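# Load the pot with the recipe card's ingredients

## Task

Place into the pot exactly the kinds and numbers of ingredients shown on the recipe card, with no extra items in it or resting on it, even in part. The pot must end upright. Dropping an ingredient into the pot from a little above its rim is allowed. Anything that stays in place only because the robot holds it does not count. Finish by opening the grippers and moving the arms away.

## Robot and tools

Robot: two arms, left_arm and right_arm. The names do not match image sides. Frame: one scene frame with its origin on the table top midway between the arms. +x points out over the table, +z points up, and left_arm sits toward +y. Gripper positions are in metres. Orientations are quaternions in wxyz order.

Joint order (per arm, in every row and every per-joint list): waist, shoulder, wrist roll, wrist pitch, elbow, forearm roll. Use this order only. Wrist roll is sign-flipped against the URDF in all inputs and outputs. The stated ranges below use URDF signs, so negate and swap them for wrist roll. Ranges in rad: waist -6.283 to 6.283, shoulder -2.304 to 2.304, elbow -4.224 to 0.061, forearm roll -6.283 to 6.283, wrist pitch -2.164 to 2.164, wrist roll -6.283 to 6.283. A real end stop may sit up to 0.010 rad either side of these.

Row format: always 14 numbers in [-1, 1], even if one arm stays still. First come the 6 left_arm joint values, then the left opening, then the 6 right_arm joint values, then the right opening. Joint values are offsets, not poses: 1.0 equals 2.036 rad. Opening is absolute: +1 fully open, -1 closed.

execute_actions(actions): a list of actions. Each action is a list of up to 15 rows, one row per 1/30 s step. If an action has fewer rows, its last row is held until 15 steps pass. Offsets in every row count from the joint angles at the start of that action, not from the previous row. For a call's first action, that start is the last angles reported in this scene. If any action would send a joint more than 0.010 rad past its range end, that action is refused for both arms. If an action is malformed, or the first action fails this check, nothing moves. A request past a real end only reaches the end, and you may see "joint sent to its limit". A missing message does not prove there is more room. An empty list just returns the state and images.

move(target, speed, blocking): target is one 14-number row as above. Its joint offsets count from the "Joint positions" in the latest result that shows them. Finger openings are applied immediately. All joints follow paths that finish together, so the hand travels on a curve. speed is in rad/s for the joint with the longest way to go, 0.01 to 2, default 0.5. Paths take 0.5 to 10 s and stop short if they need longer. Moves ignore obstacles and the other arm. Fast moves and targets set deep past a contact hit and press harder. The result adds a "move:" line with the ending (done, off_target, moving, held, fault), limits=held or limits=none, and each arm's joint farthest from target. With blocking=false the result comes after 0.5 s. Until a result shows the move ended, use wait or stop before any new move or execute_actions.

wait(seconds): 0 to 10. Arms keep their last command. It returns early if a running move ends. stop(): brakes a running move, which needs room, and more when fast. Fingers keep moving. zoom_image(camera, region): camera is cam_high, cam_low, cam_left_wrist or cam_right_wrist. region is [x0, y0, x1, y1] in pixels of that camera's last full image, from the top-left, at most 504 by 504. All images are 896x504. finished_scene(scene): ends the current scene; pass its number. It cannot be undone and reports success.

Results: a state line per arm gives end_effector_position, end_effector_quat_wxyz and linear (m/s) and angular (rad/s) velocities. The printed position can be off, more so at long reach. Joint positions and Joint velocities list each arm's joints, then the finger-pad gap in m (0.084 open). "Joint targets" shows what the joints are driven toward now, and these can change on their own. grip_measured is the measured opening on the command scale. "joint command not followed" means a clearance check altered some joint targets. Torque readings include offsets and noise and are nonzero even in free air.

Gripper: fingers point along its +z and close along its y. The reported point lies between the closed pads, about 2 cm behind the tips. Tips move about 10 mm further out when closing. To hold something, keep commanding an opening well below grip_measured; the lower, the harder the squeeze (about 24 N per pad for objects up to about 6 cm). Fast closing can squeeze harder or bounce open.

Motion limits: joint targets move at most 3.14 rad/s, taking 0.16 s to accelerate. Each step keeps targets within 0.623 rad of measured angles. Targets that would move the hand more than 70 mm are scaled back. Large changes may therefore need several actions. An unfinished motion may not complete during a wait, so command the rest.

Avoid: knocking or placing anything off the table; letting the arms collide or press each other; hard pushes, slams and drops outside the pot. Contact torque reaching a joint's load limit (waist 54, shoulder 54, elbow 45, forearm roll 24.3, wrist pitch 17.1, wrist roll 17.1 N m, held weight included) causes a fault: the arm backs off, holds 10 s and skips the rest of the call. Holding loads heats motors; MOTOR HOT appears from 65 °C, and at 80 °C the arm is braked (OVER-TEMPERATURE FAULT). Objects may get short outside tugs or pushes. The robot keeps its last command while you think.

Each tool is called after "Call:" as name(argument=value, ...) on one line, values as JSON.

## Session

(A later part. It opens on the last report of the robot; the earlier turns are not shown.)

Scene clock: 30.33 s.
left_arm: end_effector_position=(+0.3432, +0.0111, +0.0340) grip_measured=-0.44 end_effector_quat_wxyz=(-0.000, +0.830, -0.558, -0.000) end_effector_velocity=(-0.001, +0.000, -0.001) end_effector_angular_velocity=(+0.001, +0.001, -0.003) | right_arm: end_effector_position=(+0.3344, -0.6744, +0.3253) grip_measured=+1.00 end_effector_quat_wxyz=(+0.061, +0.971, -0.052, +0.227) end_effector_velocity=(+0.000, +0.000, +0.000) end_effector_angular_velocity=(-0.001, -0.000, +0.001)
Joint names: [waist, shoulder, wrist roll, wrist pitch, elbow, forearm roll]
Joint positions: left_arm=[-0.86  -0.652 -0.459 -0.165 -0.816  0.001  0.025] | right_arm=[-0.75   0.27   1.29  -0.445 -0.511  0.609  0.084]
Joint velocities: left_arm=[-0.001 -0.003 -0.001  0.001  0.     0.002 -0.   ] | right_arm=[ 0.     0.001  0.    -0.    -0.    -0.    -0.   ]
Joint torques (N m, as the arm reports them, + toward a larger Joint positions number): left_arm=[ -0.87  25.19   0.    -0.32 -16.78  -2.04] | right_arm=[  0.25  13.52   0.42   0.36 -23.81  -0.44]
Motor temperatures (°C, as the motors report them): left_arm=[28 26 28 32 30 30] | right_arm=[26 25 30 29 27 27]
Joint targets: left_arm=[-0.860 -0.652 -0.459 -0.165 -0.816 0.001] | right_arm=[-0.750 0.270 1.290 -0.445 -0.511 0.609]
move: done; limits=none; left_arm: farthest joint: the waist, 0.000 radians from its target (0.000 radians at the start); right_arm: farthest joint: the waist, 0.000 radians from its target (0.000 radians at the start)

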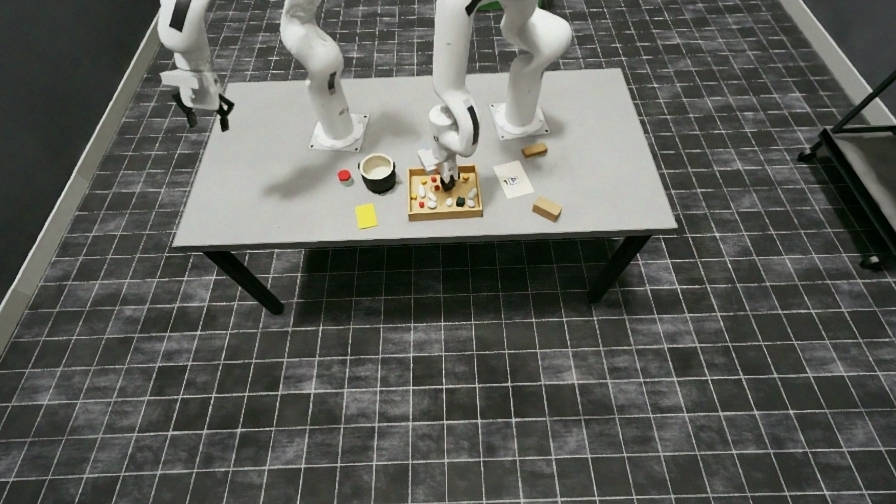

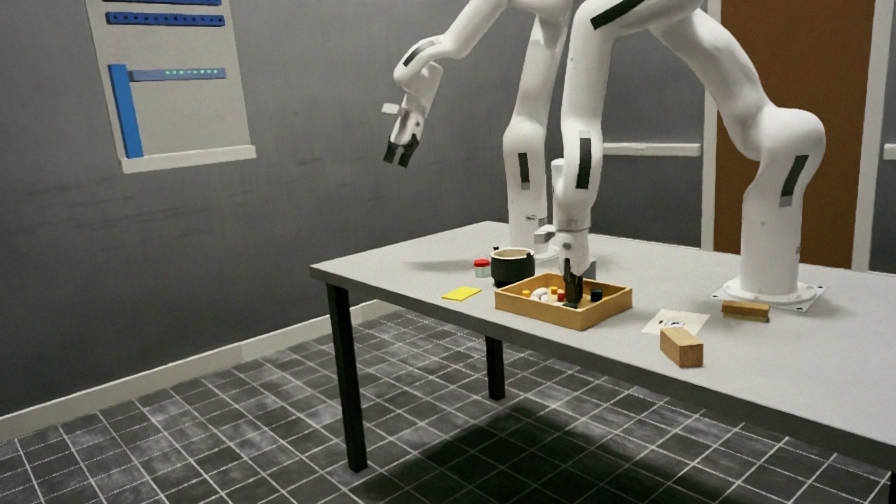

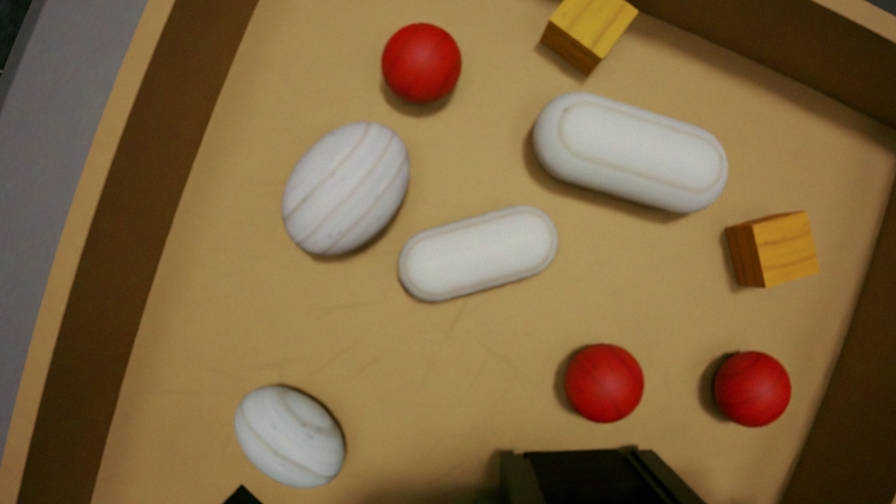

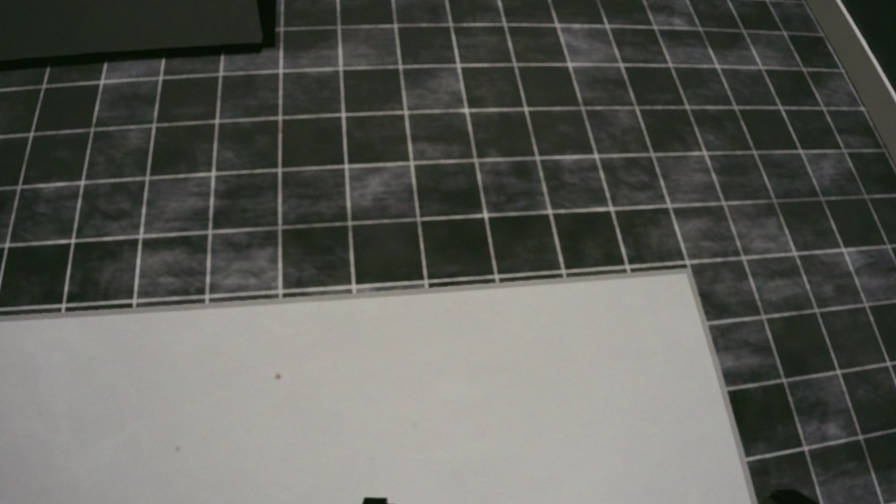

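Call:
execute_actions(actions=[[[0,0,0,0,0,0,-0.1,0,0,0,0,0,0,1],[0,0,0,0,0,0,-0.1,0,0,0,0,0,0,1],[0,0,0,0,0,0,-0.1,0,0,0,0,0,0,1],[0,0,0,0,0,0,-0.1,0,0,0,0,0,0,1],[0,0,0,0,0,0,-0.1,0,0,0,0,0,0,1],[0,0,0,0,0,0,-0.1,0,0,0,0,0,0,1],[0,0.007,0,-0.006,0.001,0,-0.1,0,0,0,0,0,0,1],[0,0.014,0,-0.012,0.002,0,-0.1,0,0,0,0,0,0,1],[0,0.024,0,-0.02,0.004,0,-0.1,0,0,0,0,0,0,1],[0,0.035,0,-0.03,0.006,0,-0.1,0,0,0,0,0,0,1],[0,0.046,0,-0.039,0.007,0,-0.1,0,0,0,0,0,0,1],[0,0.056,0,-0.048,0.009,0,-0.1,0,0,0,0,0,0,1],[0,0.063,0,-0.054,0.01,0,-0.1,0,0,0,0,0,0,1],[0,0.069,0,-0.059,0.011,0,-0.1,0,0,0,0,0,0,1]]])

Call:
move(target=[-0.075,-0.035,0.932,-0.021,-0.058,0,-0.3,0,0,0,0,0,0,1], speed=1.6)

Scene clock: 32.80 s.
left_arm: end_effector_position=(+0.3436, +0.0108, +0.0707) grip_measured=-0.11 end_effector_quat_wxyz=(-0.000, +0.830, -0.558, -0.000) end_effector_velocity=(+0.001, -0.002, +0.213) end_effector_angular_velocity=(-0.012, -0.014, -0.002) | right_arm: end_effector_position=(+0.3344, -0.6744, +0.3253) grip_measured=+1.00 end_effector_quat_wxyz=(+0.061, +0.971, -0.052, +0.227) end_effector_velocity=(-0.000, +0.000, +0.001) end_effector_angular_velocity=(-0.001, -0.001, -0.000)
Joint names: [waist, shoulder, wrist roll, wrist pitch, elbow, forearm roll]
Joint positions: left_arm=[-0.86  -0.564 -0.459 -0.239 -0.803  0.001  0.039] | right_arm=[-0.75   0.27   1.29  -0.445 -0.511  0.609  0.084]
Joint velocities: left_arm=[-0.001  0.506  0.    -0.418  0.071  0.     0.   ] | right_arm=[-0.     0.002 -0.    -0.     0.    -0.     0.   ]
Joint torques (N m, as the arm reports them, + toward a larger Joint positions number): left_arm=[ -3.72  27.1    0.08  -0.3  -16.32  -2.54] | right_arm=[  0.46  13.97   0.42   0.32 -24.1   -0.45]
Motor temperatures (°C, as the motors report them): left_arm=[28 26 28 32 30 30] | right_arm=[26 25 30 29 27 27]
Joint targets: left_arm=[-0.860 -0.511 -0.459 -0.285 -0.794 0.001] | right_arm=[-0.750 0.270 1.290 -0.445 -0.511 0.609]

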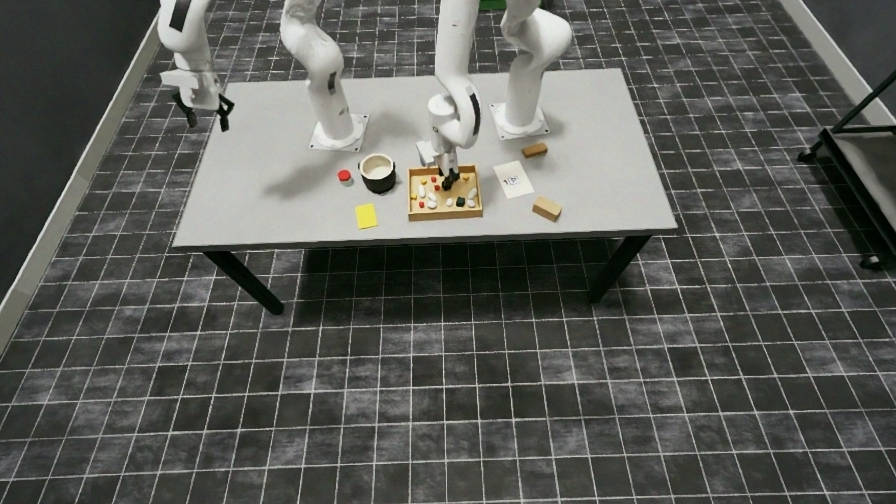

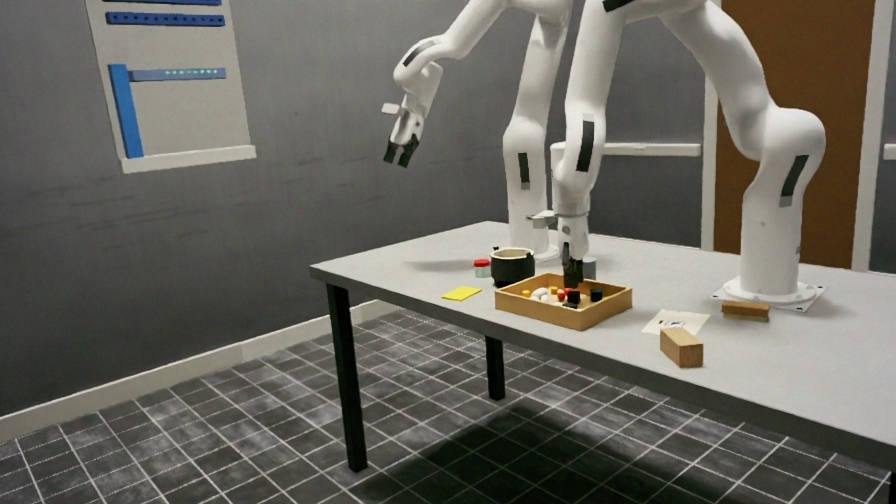

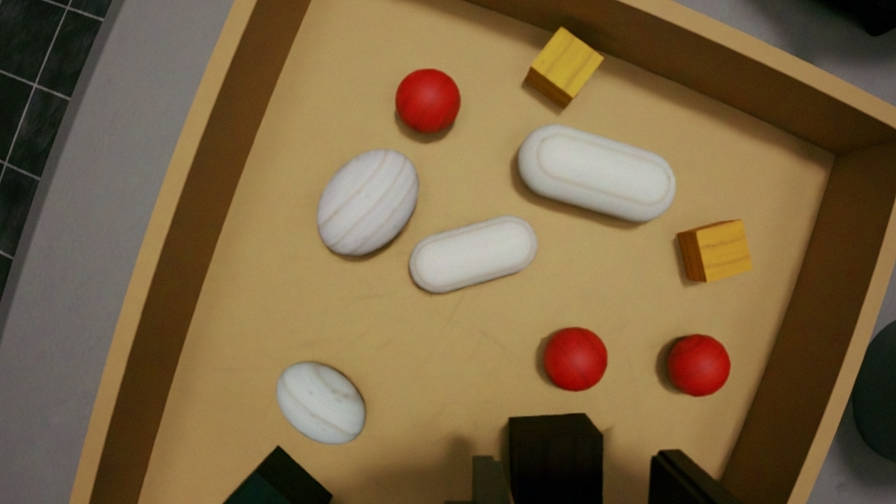

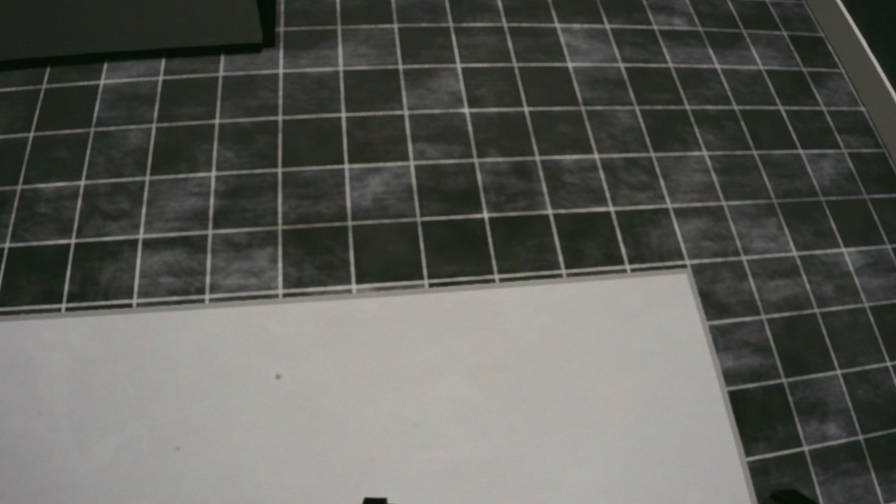

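Scene clock: 34.87 s.
left_arm: end_effector_position=(+0.3202, -0.0693, +0.0669) grip_measured=-0.32 end_effector_quat_wxyz=(+0.002, +0.961, +0.276, +0.001) end_effector_velocity=(-0.000, -0.000, +0.000) end_effector_angular_velocity=(-0.000, -0.000, +0.002) | right_arm: end_effector_position=(+0.3344, -0.6744, +0.3253) grip_measured=+1.00 end_effector_quat_wxyz=(+0.061, +0.971, -0.052, +0.227) end_effector_velocity=(-0.000, +0.000, -0.000) end_effector_angular_velocity=(+0.000, +0.000, +0.000)
Joint names: [waist, shoulder, wrist roll, wrist pitch, elbow, forearm roll]
Joint positions: left_arm=[-1.013 -0.635  1.438 -0.282 -0.921  0.001  0.03 ] | right_arm=[-0.75   0.27   1.29  -0.445 -0.511  0.609  0.084]
Joint velocities: left_arm=[-0.    -0.     0.002 -0.    -0.    -0.     0.   ] | right_arm=[ 0.     0.001 -0.001 -0.     0.001 -0.001 -0.   ]
Joint torques (N m, as the arm reports them, + toward a larger Joint positions number): left_arm=[ -3.29  27.42  -0.21   0.2  -18.53  -0.55] | right_arm=[  0.77  13.23   0.48   0.31 -23.81  -0.58]
Motor temperatures (°C, as the motors report them): left_arm=[28 26 28 32 30 30] | right_arm=[26 25 30 29 27 27]
Joint targets: left_arm=[-1.013 -0.635 1.438 -0.282 -0.921 0.001] | right_arm=[-0.750 0.270 1.290 -0.445 -0.511 0.609]
move: done; limits=none; left_arm: farthest joint: the waist, 0.000 radians from its target (0.153 radians at the start); right_arm: farthest joint: the waist, 0.000 radians from its target (0.000 radians at the start)

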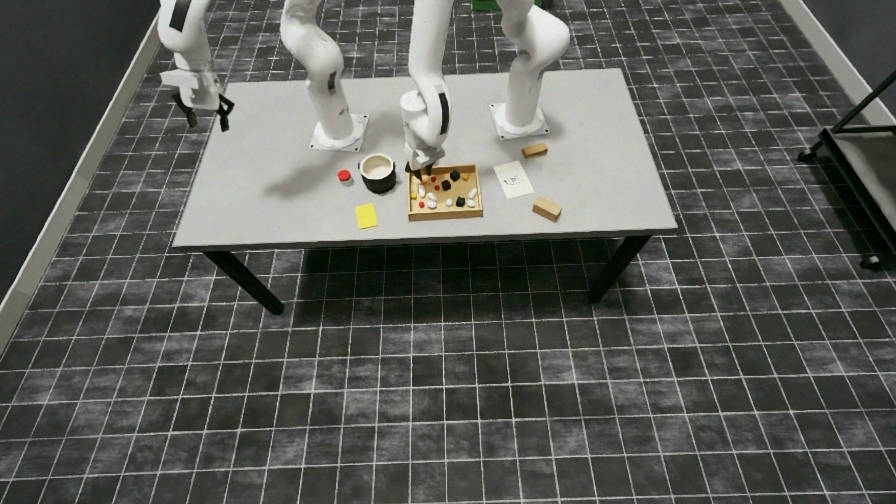

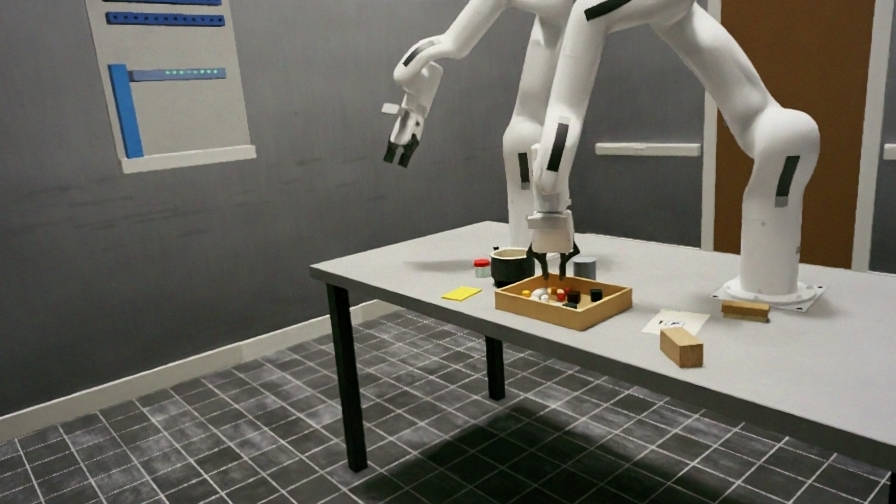

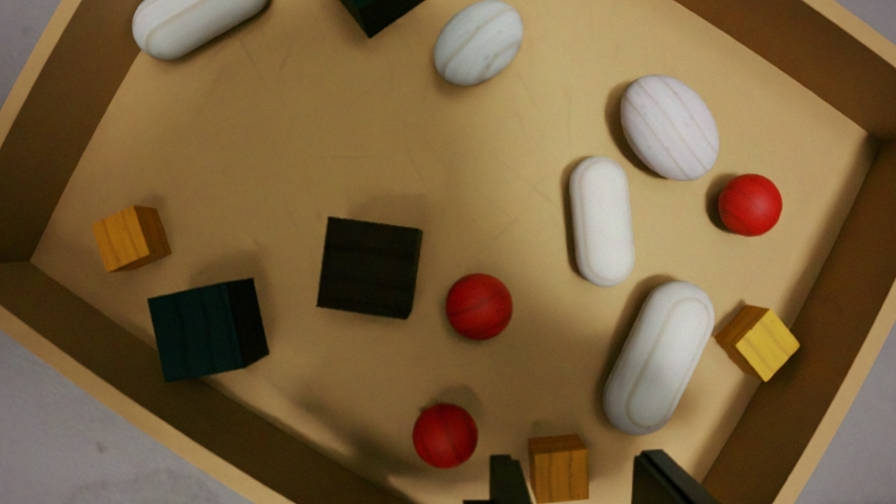

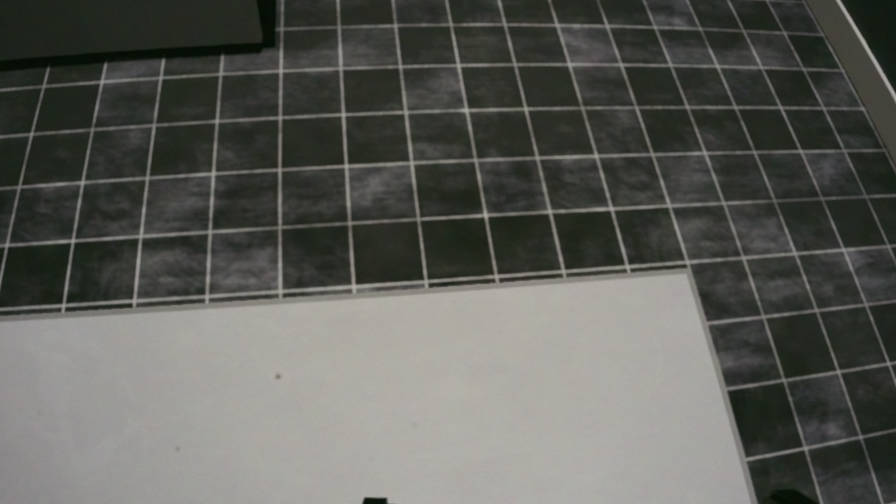

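Call:
move(target=[0,-0.04,0,0.032,-0.006,0,-0.3,0,0,0,0,0,0,1], speed=0.2)

Call:
execute_actions(actions=[[[0,0,0,0,0,0,-0.4,0,0,0,0,0,0,1],[0,0,0,0,0,0,-0.45,0,0,0,0,0,0,1],[0,0,0,0,0,0,-0.5,0,0,0,0,0,0,1],[0,0,0,0,0,0,-0.55,0,0,0,0,0,0,1],[0,0,0,0,0,0,-0.6,0,0,0,0,0,0,1],[0,0,0,0,0,0,-0.65,0,0,0,0,0,0,1],[0,0,0,0,0,0,-0.7,0,0,0,0,0,0,1],[0,0,0,0,0,0,-0.8,0,0,0,0,0,0,1],[0,0,0,0,0,0,-0.9,0,0,0,0,0,0,1]]])

Call:
move(target=[0,0.08,0,-0.068,0.012,0,-0.9,0,0,0,0,0,0,1], speed=0.4)

Call:
move(target=[0,0.03,0,1,0,-0.85,-0.9,0,0,0,0,0,0,1], speed=1.5)

Call:
zoom_image(camera="cam_low", region=[490, 90, 650, 210])

Scene clock: 36.97 s.
left_arm: end_effector_position=(+0.3188, -0.0677, +0.0298) grip_measured=-0.32 end_effector_quat_wxyz=(-0.000, +0.961, +0.276, -0.000) end_effector_velocity=(-0.000, +0.001, -0.001) end_effector_angular_velocity=(+0.001, +0.001, -0.000) | right_arm: end_effector_position=(+0.3344, -0.6744, +0.3253) grip_measured=+1.00 end_effector_quat_wxyz=(+0.061, +0.971, -0.052, +0.227) end_effector_velocity=(-0.000, +0.000, -0.000) end_effector_angular_velocity=(+0.000, -0.000, -0.000)
Joint names: [waist, shoulder, wrist roll, wrist pitch, elbow, forearm roll]
Joint positions: left_arm=[-1.013 -0.716  1.438 -0.217 -0.933  0.001  0.03 ] | right_arm=[-0.75   0.27   1.29  -0.445 -0.511  0.609  0.084]
Joint velocities: left_arm=[ 0.001 -0.002 -0.     0.001  0.     0.    -0.   ] | right_arm=[-0. -0.  0.  0.  0.  0.  0.]
Joint torques (N m, as the arm reports them, + toward a larger Joint positions number): left_arm=[ -4.74  29.14   0.05   0.09 -17.69  -1.65] | right_arm=[  1.14  13.49   0.44   0.34 -24.02  -0.31]
Motor temperatures (°C, as the motors report them): left_arm=[28 26 28 32 30 30] | right_arm=[26 25 30 29 27 27]
Joint targets: left_arm=[-1.013 -0.717 1.438 -0.217 -0.933 0.001] | right_arm=[-0.750 0.270 1.290 -0.445 -0.511 0.609]
move: done; limits=none; left_arm: farthest joint: the waist, 0.000 radians from its target (0.000 radians at the start); right_arm: farthest joint: the waist, 0.000 radians from its target (0.000 radians at the start)

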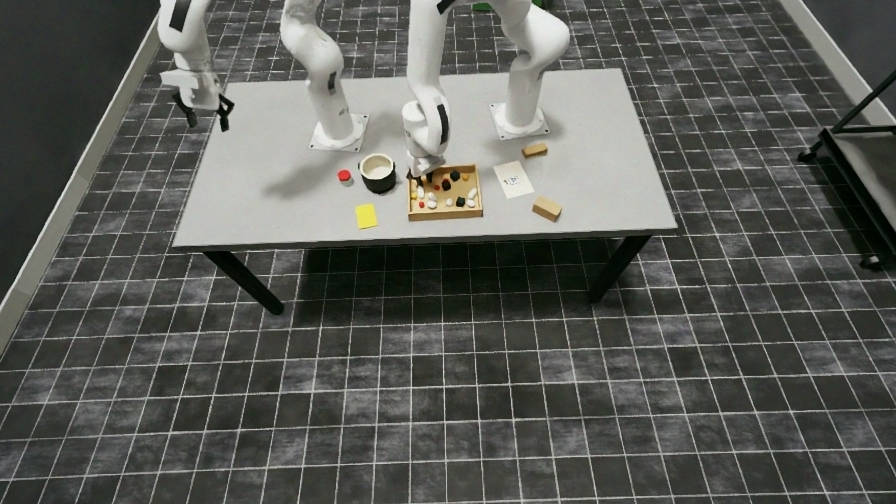

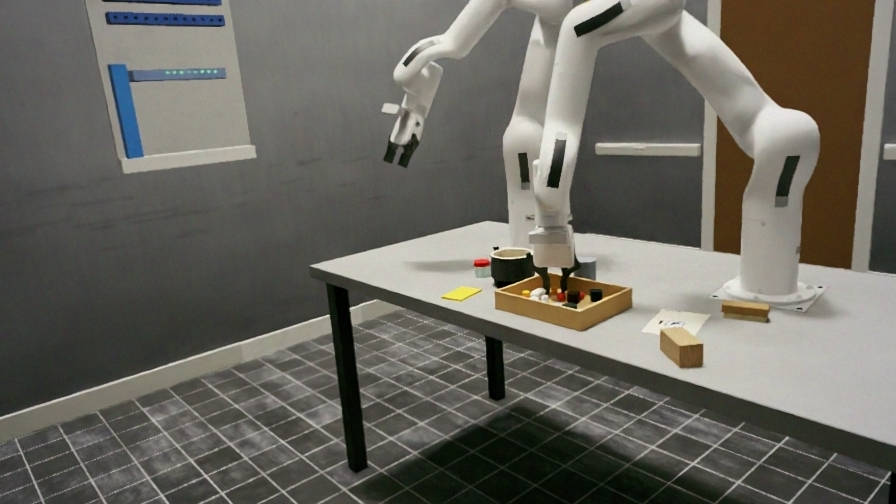

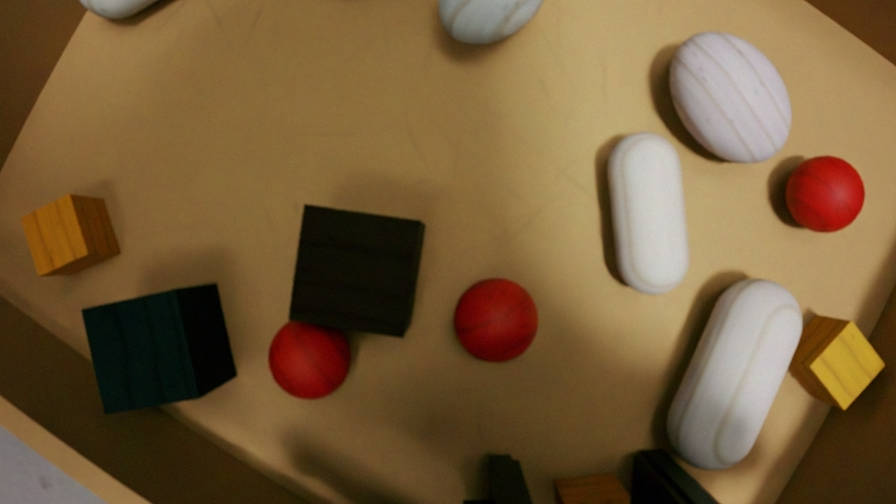

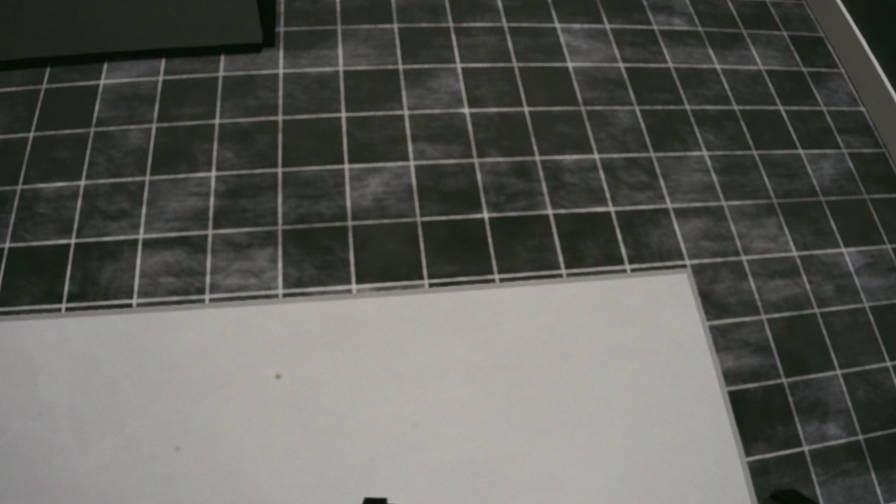

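Scene clock: 37.47 s.
left_arm: end_effector_position=(+0.3189, -0.0677, +0.0299) grip_measured=-0.65 end_effector_quat_wxyz=(-0.000, +0.961, +0.276, -0.000) end_effector_velocity=(+0.000, +0.000, -0.000) end_effector_angular_velocity=(+0.001, +0.000, -0.001) | right_arm: end_effector_position=(+0.3344, -0.6744, +0.3253) grip_measured=+1.00 end_effector_quat_wxyz=(+0.061, +0.971, -0.052, +0.227) end_effector_velocity=(-0.000, +0.000, -0.000) end_effector_angular_velocity=(-0.001, +0.001, +0.002)
Joint names: [waist, shoulder, wrist roll, wrist pitch, elbow, forearm roll]
Joint positions: left_arm=[-1.013 -0.716  1.438 -0.217 -0.933  0.001  0.016] | right_arm=[-0.75   0.27   1.29  -0.445 -0.511  0.609  0.084]
Joint velocities: left_arm=[ 0.    -0.    -0.    -0.001 -0.     0.002  0.   ] | right_arm=[ 0.     0.     0.    -0.     0.    -0.002 -0.   ]
Joint torques (N m, as the arm reports them, + toward a larger Joint positions number): left_arm=[ -2.88  26.72   0.14  -0.07 -17.17  -0.65] | right_arm=[  0.95  13.65   0.41   0.34 -23.84  -0.49]
Motor temperatures (°C, as the motors report them): left_arm=[28 26 28 32 30 30] | right_arm=[26 25 30 29 27 27]
Joint targets: left_arm=[-1.013 -0.716 1.438 -0.217 -0.933 0.001] | right_arm=[-0.750 0.270 1.290 -0.445 -0.511 0.609]

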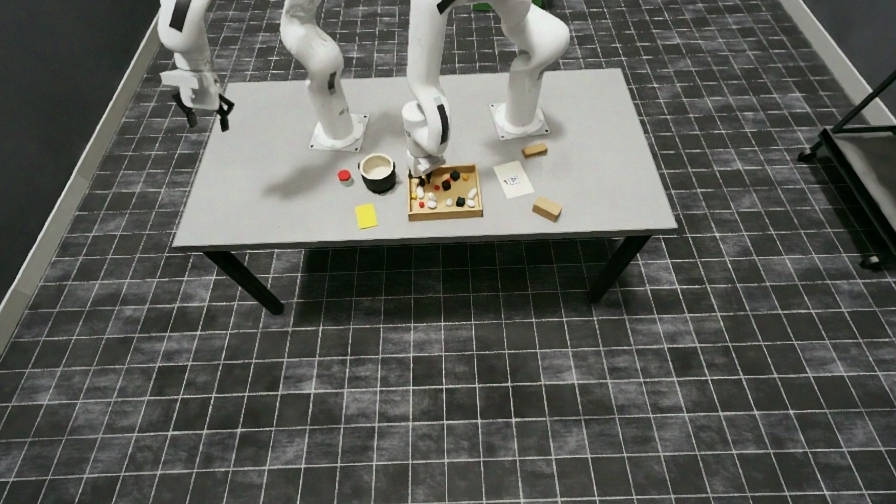

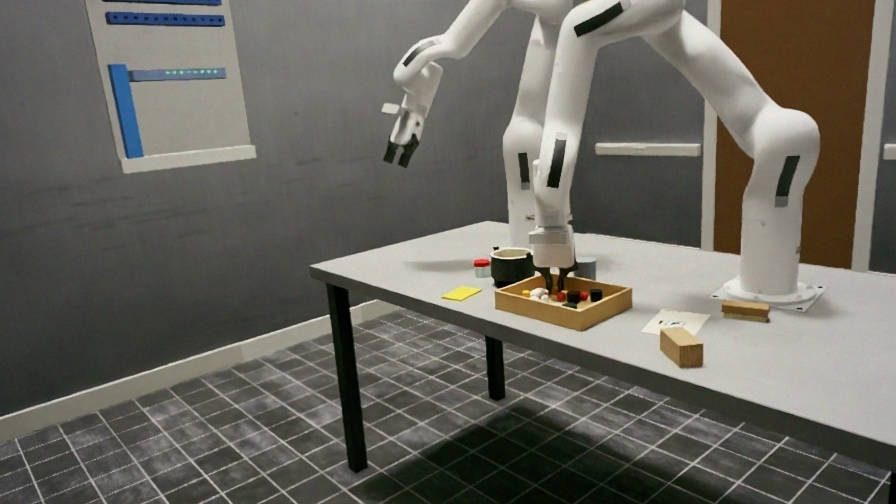

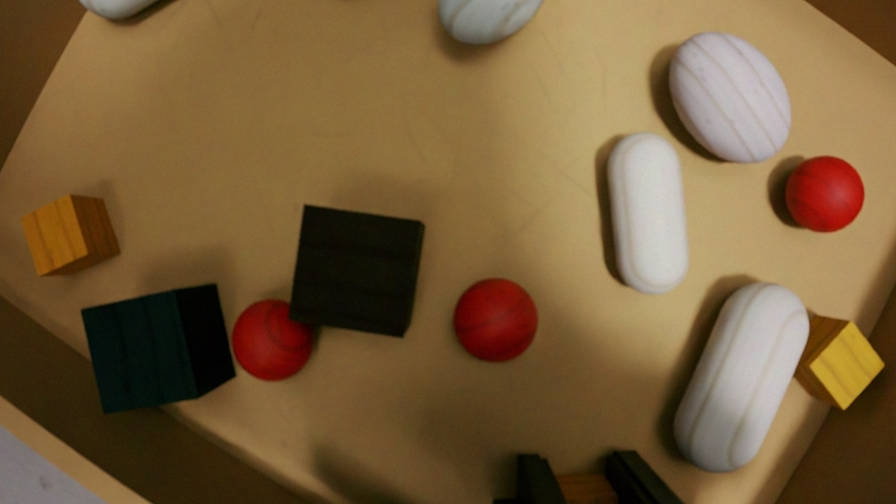

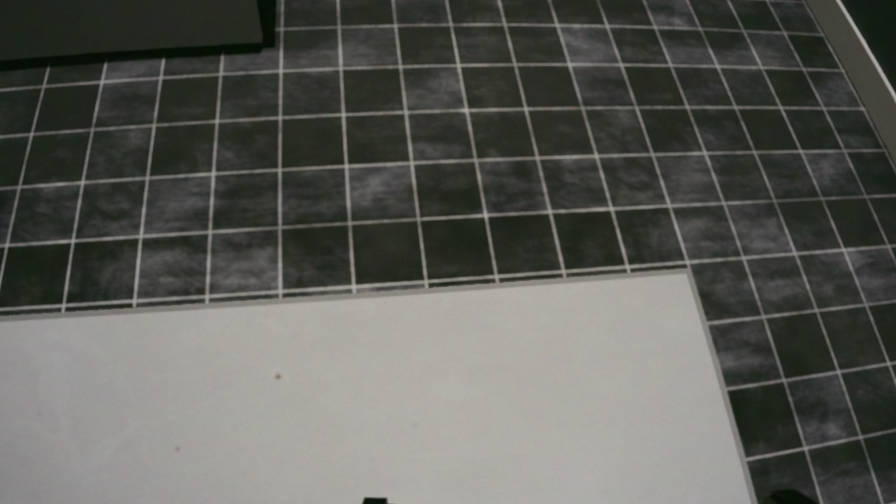

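Scene clock: 38.43 s.
left_arm: end_effector_position=(+0.3186, -0.0673, +0.1038) grip_measured=-0.65 end_effector_quat_wxyz=(-0.000, +0.961, +0.276, -0.000) end_effector_velocity=(+0.000, -0.001, +0.002) end_effector_angular_velocity=(-0.001, -0.002, -0.002) | right_arm: end_effector_position=(+0.3344, -0.6744, +0.3253) grip_measured=+1.00 end_effector_quat_wxyz=(+0.061, +0.971, -0.052, +0.227) end_effector_velocity=(+0.000, -0.000, -0.000) end_effector_angular_velocity=(-0.000, +0.001, +0.001)
Joint names: [waist, shoulder, wrist roll, wrist pitch, elbow, forearm roll]
Joint positions: left_arm=[-1.013 -0.554  1.438 -0.355 -0.908  0.001  0.016] | right_arm=[-0.75   0.27   1.29  -0.445 -0.511  0.609  0.084]
Joint velocities: left_arm=[-0.001  0.003  0.    -0.001 -0.     0.001 -0.   ] | right_arm=[ 0.    -0.002 -0.     0.    -0.001 -0.002 -0.   ]
Joint torques (N m, as the arm reports them, + toward a larger Joint positions number): left_arm=[ -3.66  27.5    0.41   0.05 -21.96  -0.75] | right_arm=[  0.47  14.23   0.43   0.31 -23.74  -0.53]
Motor temperatures (°C, as the motors report them): left_arm=[28 26 28 32 30 30] | right_arm=[26 25 30 29 27 27]
Joint targets: left_arm=[-1.013 -0.553 1.438 -0.355 -0.909 0.001] | right_arm=[-0.750 0.270 1.290 -0.445 -0.511 0.609]
move: done; limits=none; left_arm: farthest joint: the shoulder, 0.001 radians from its target (0.163 radians at the start); right_arm: farthest joint: the waist, 0.000 radians from its target (0.000 radians at the start)

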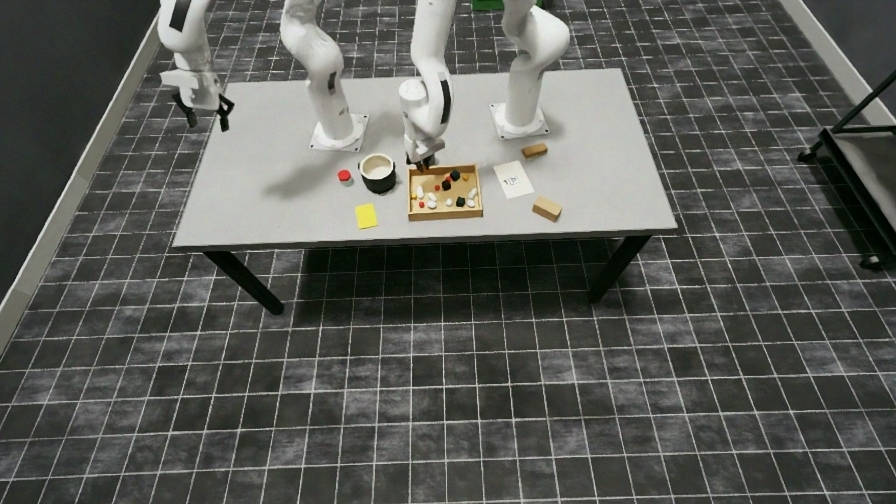

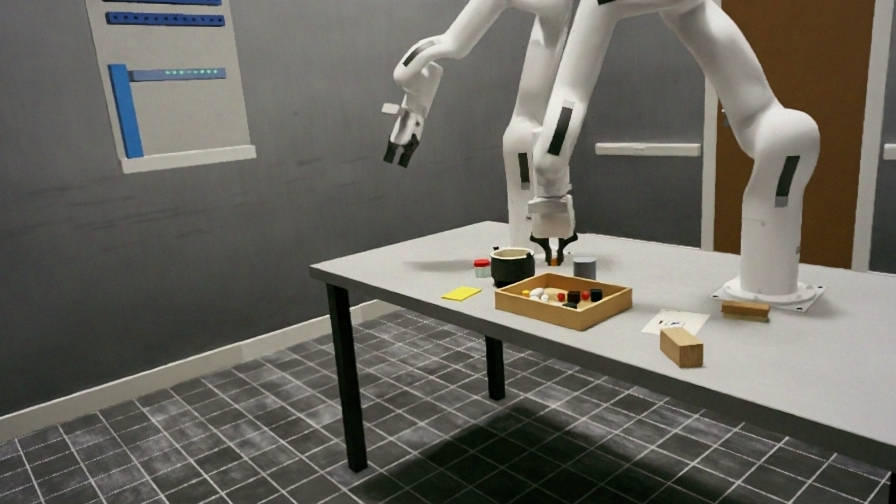

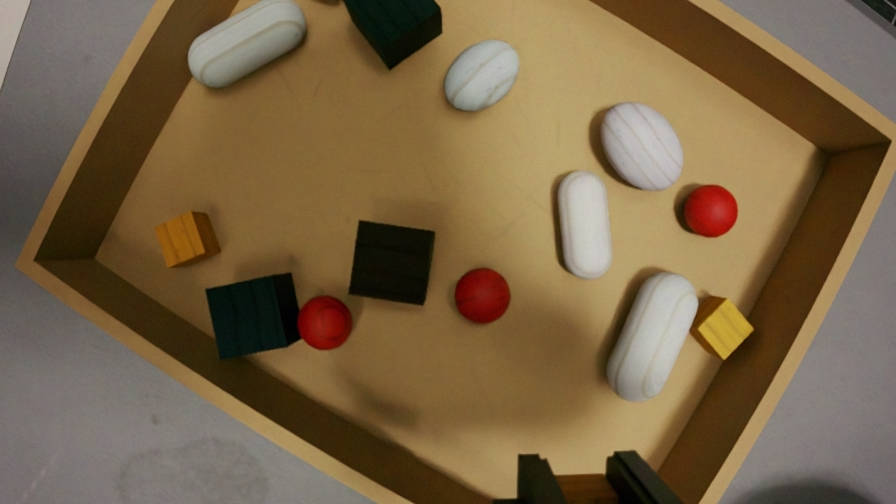

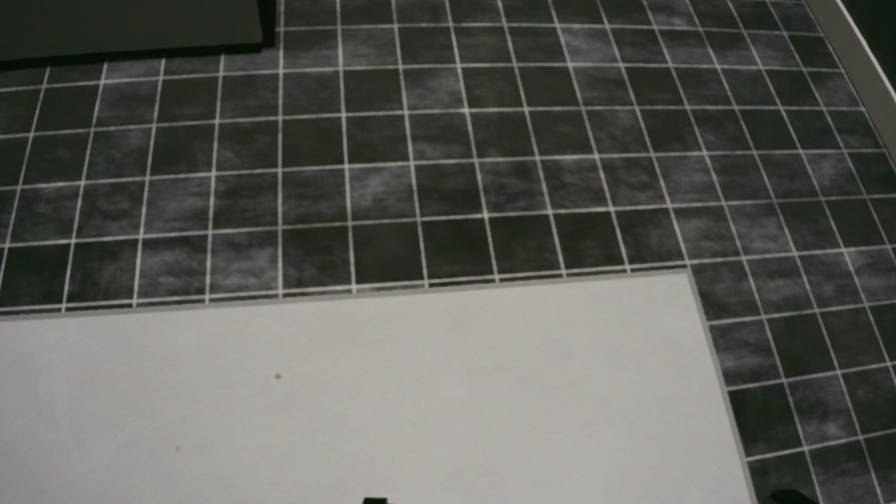

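Scene clock: 40.67 s.
left_arm: end_effector_position=(+0.4739, +0.1212, +0.3873) grip_measured=-0.65 end_effector_quat_wxyz=(+0.334, +0.142, +0.679, +0.637) end_effector_velocity=(-0.001, +0.001, +0.000) end_effector_angular_velocity=(+0.001, -0.000, +0.003) | right_arm: end_effector_position=(+0.3344, -0.6744, +0.3253) grip_measured=+1.00 end_effector_quat_wxyz=(+0.061, +0.971, -0.052, +0.227) end_effector_velocity=(+0.000, -0.000, -0.000) end_effector_angular_velocity=(+0.002, -0.001, -0.002)
Joint names: [waist, shoulder, wrist roll, wrist pitch, elbow, forearm roll]
Joint positions: left_arm=[-1.013 -0.493  1.438  1.68  -0.908 -1.729  0.016] | right_arm=[-0.75   0.27   1.29  -0.445 -0.511  0.609  0.084]
Joint velocities: left_arm=[ 0.     0.    -0.     0.002  0.    -0.003  0.   ] | right_arm=[-0.    -0.001 -0.    -0.    -0.     0.002  0.   ]
Joint torques (N m, as the arm reports them, + toward a larger Joint positions number): left_arm=[ -7.11  25.36  -0.55   0.95 -19.58  -1.18] | right_arm=[  1.09  13.6    0.43   0.34 -23.75  -0.56]
Motor temperatures (°C, as the motors report them): left_arm=[28 26 28 32 30 30] | right_arm=[26 25 30 29 27 27]
Joint targets: left_arm=[-1.013 -0.493 1.438 1.680 -0.908 -1.730] | right_arm=[-0.750 0.270 1.290 -0.445 -0.511 0.609]
move: done; limits=none; left_arm: farthest joint: the waist, 0.000 radians from its target (0.000 radians at the start); right_arm: farthest joint: the waist, 0.000 radians from its target (0.000 radians at the start)

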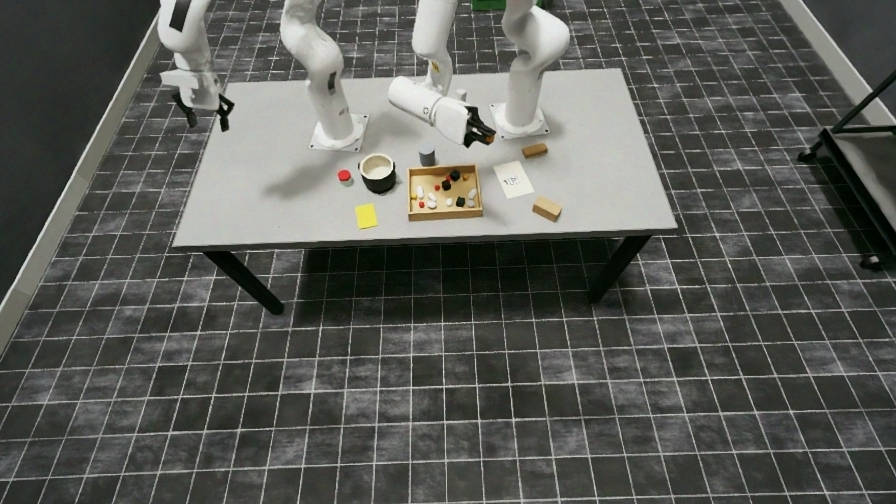

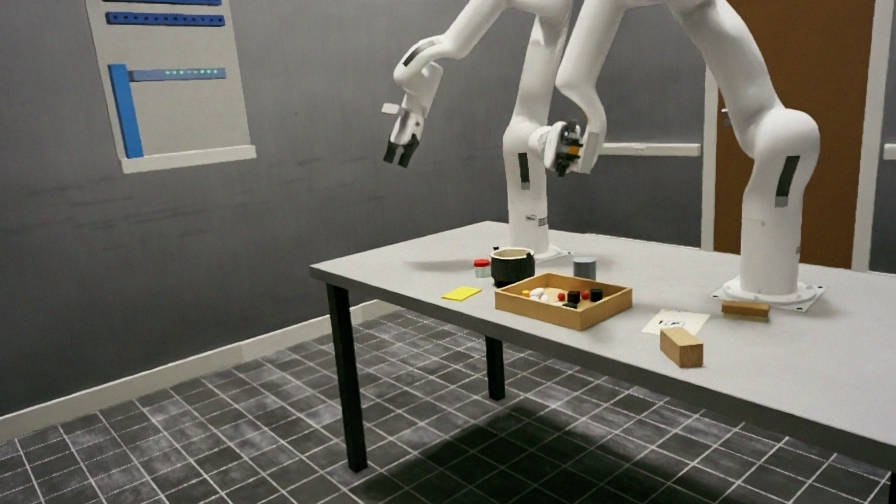

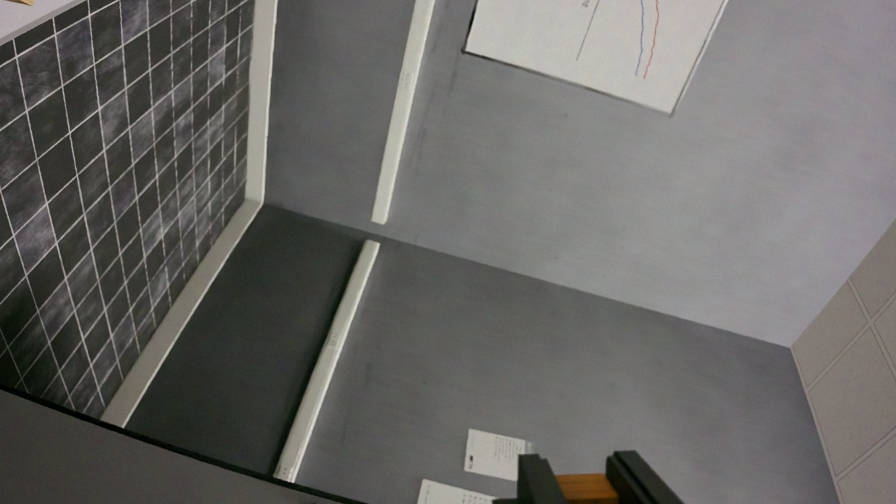

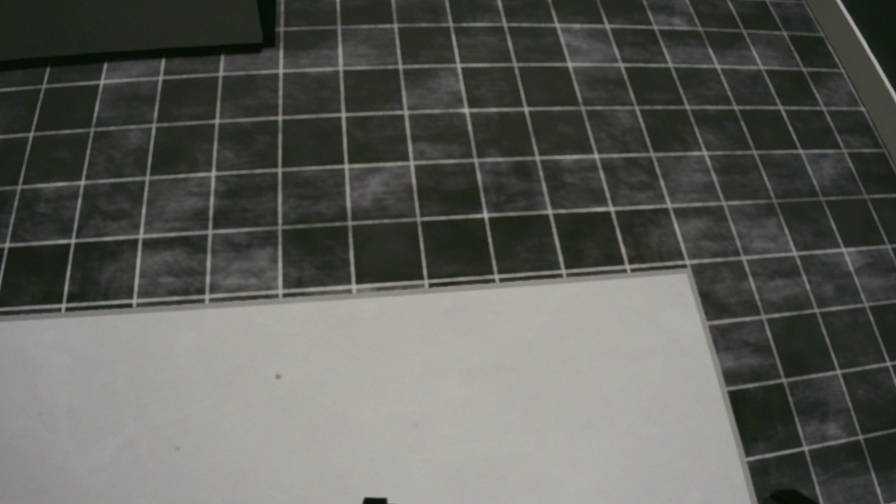

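Region (490, 90, 650, 210) of cam_low's 896x504 image, scaled by 3.150, with more detail than that image has; it fills the top 378 rows of this view, and the rest is white.

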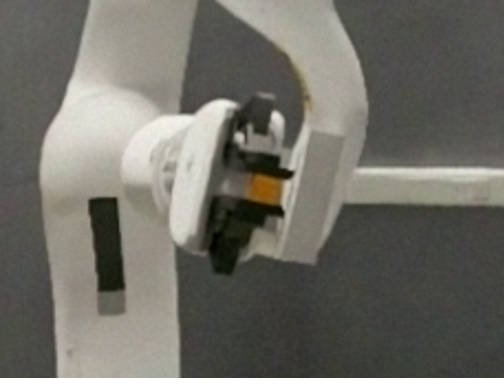

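Call:
zoom_image(camera="cam_low", region=[435, 240, 605, 305])

Call:
zoom_image(camera="cam_low", region=[635, 290, 785, 375])

Call:
zoom_image(camera="cam_high", region=[330, 145, 410, 235])

Call:
zoom_image(camera="cam_left_wrist", region=[400, 410, 550, 504])

Region (435, 240, 605, 305) of cam_low's 896x504 image, scaled by 2.965, with more detail than that image has; it fills the top 193 rows of this view, and the rest is white.

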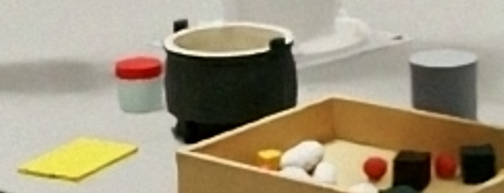

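Region (635, 290, 785, 375) of cam_low's 896x504 image, scaled by 3.360, with more detail than that image has; it fills the top 286 rows of this view, and the rest is white.

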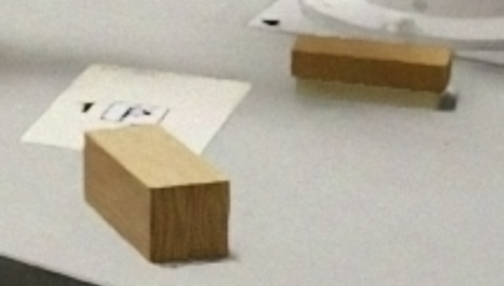

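Region (330, 145, 410, 235) of cam_high's 896x504 image, scaled by 5.600, with more detail than that image has.

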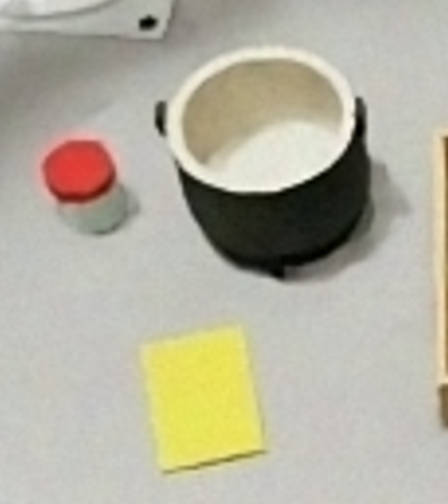

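Region (400, 410, 550, 504) of cam_left_wrist's 896x504 image, scaled by 3.360, with more detail than that image has; it fills the top 316 rows of this view, and the rest is white.

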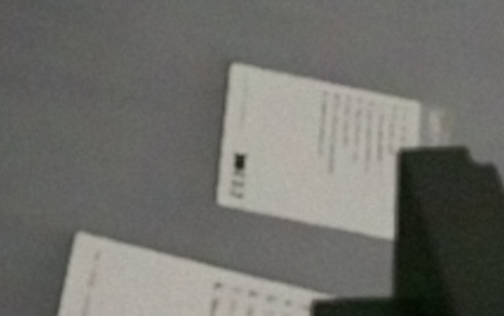

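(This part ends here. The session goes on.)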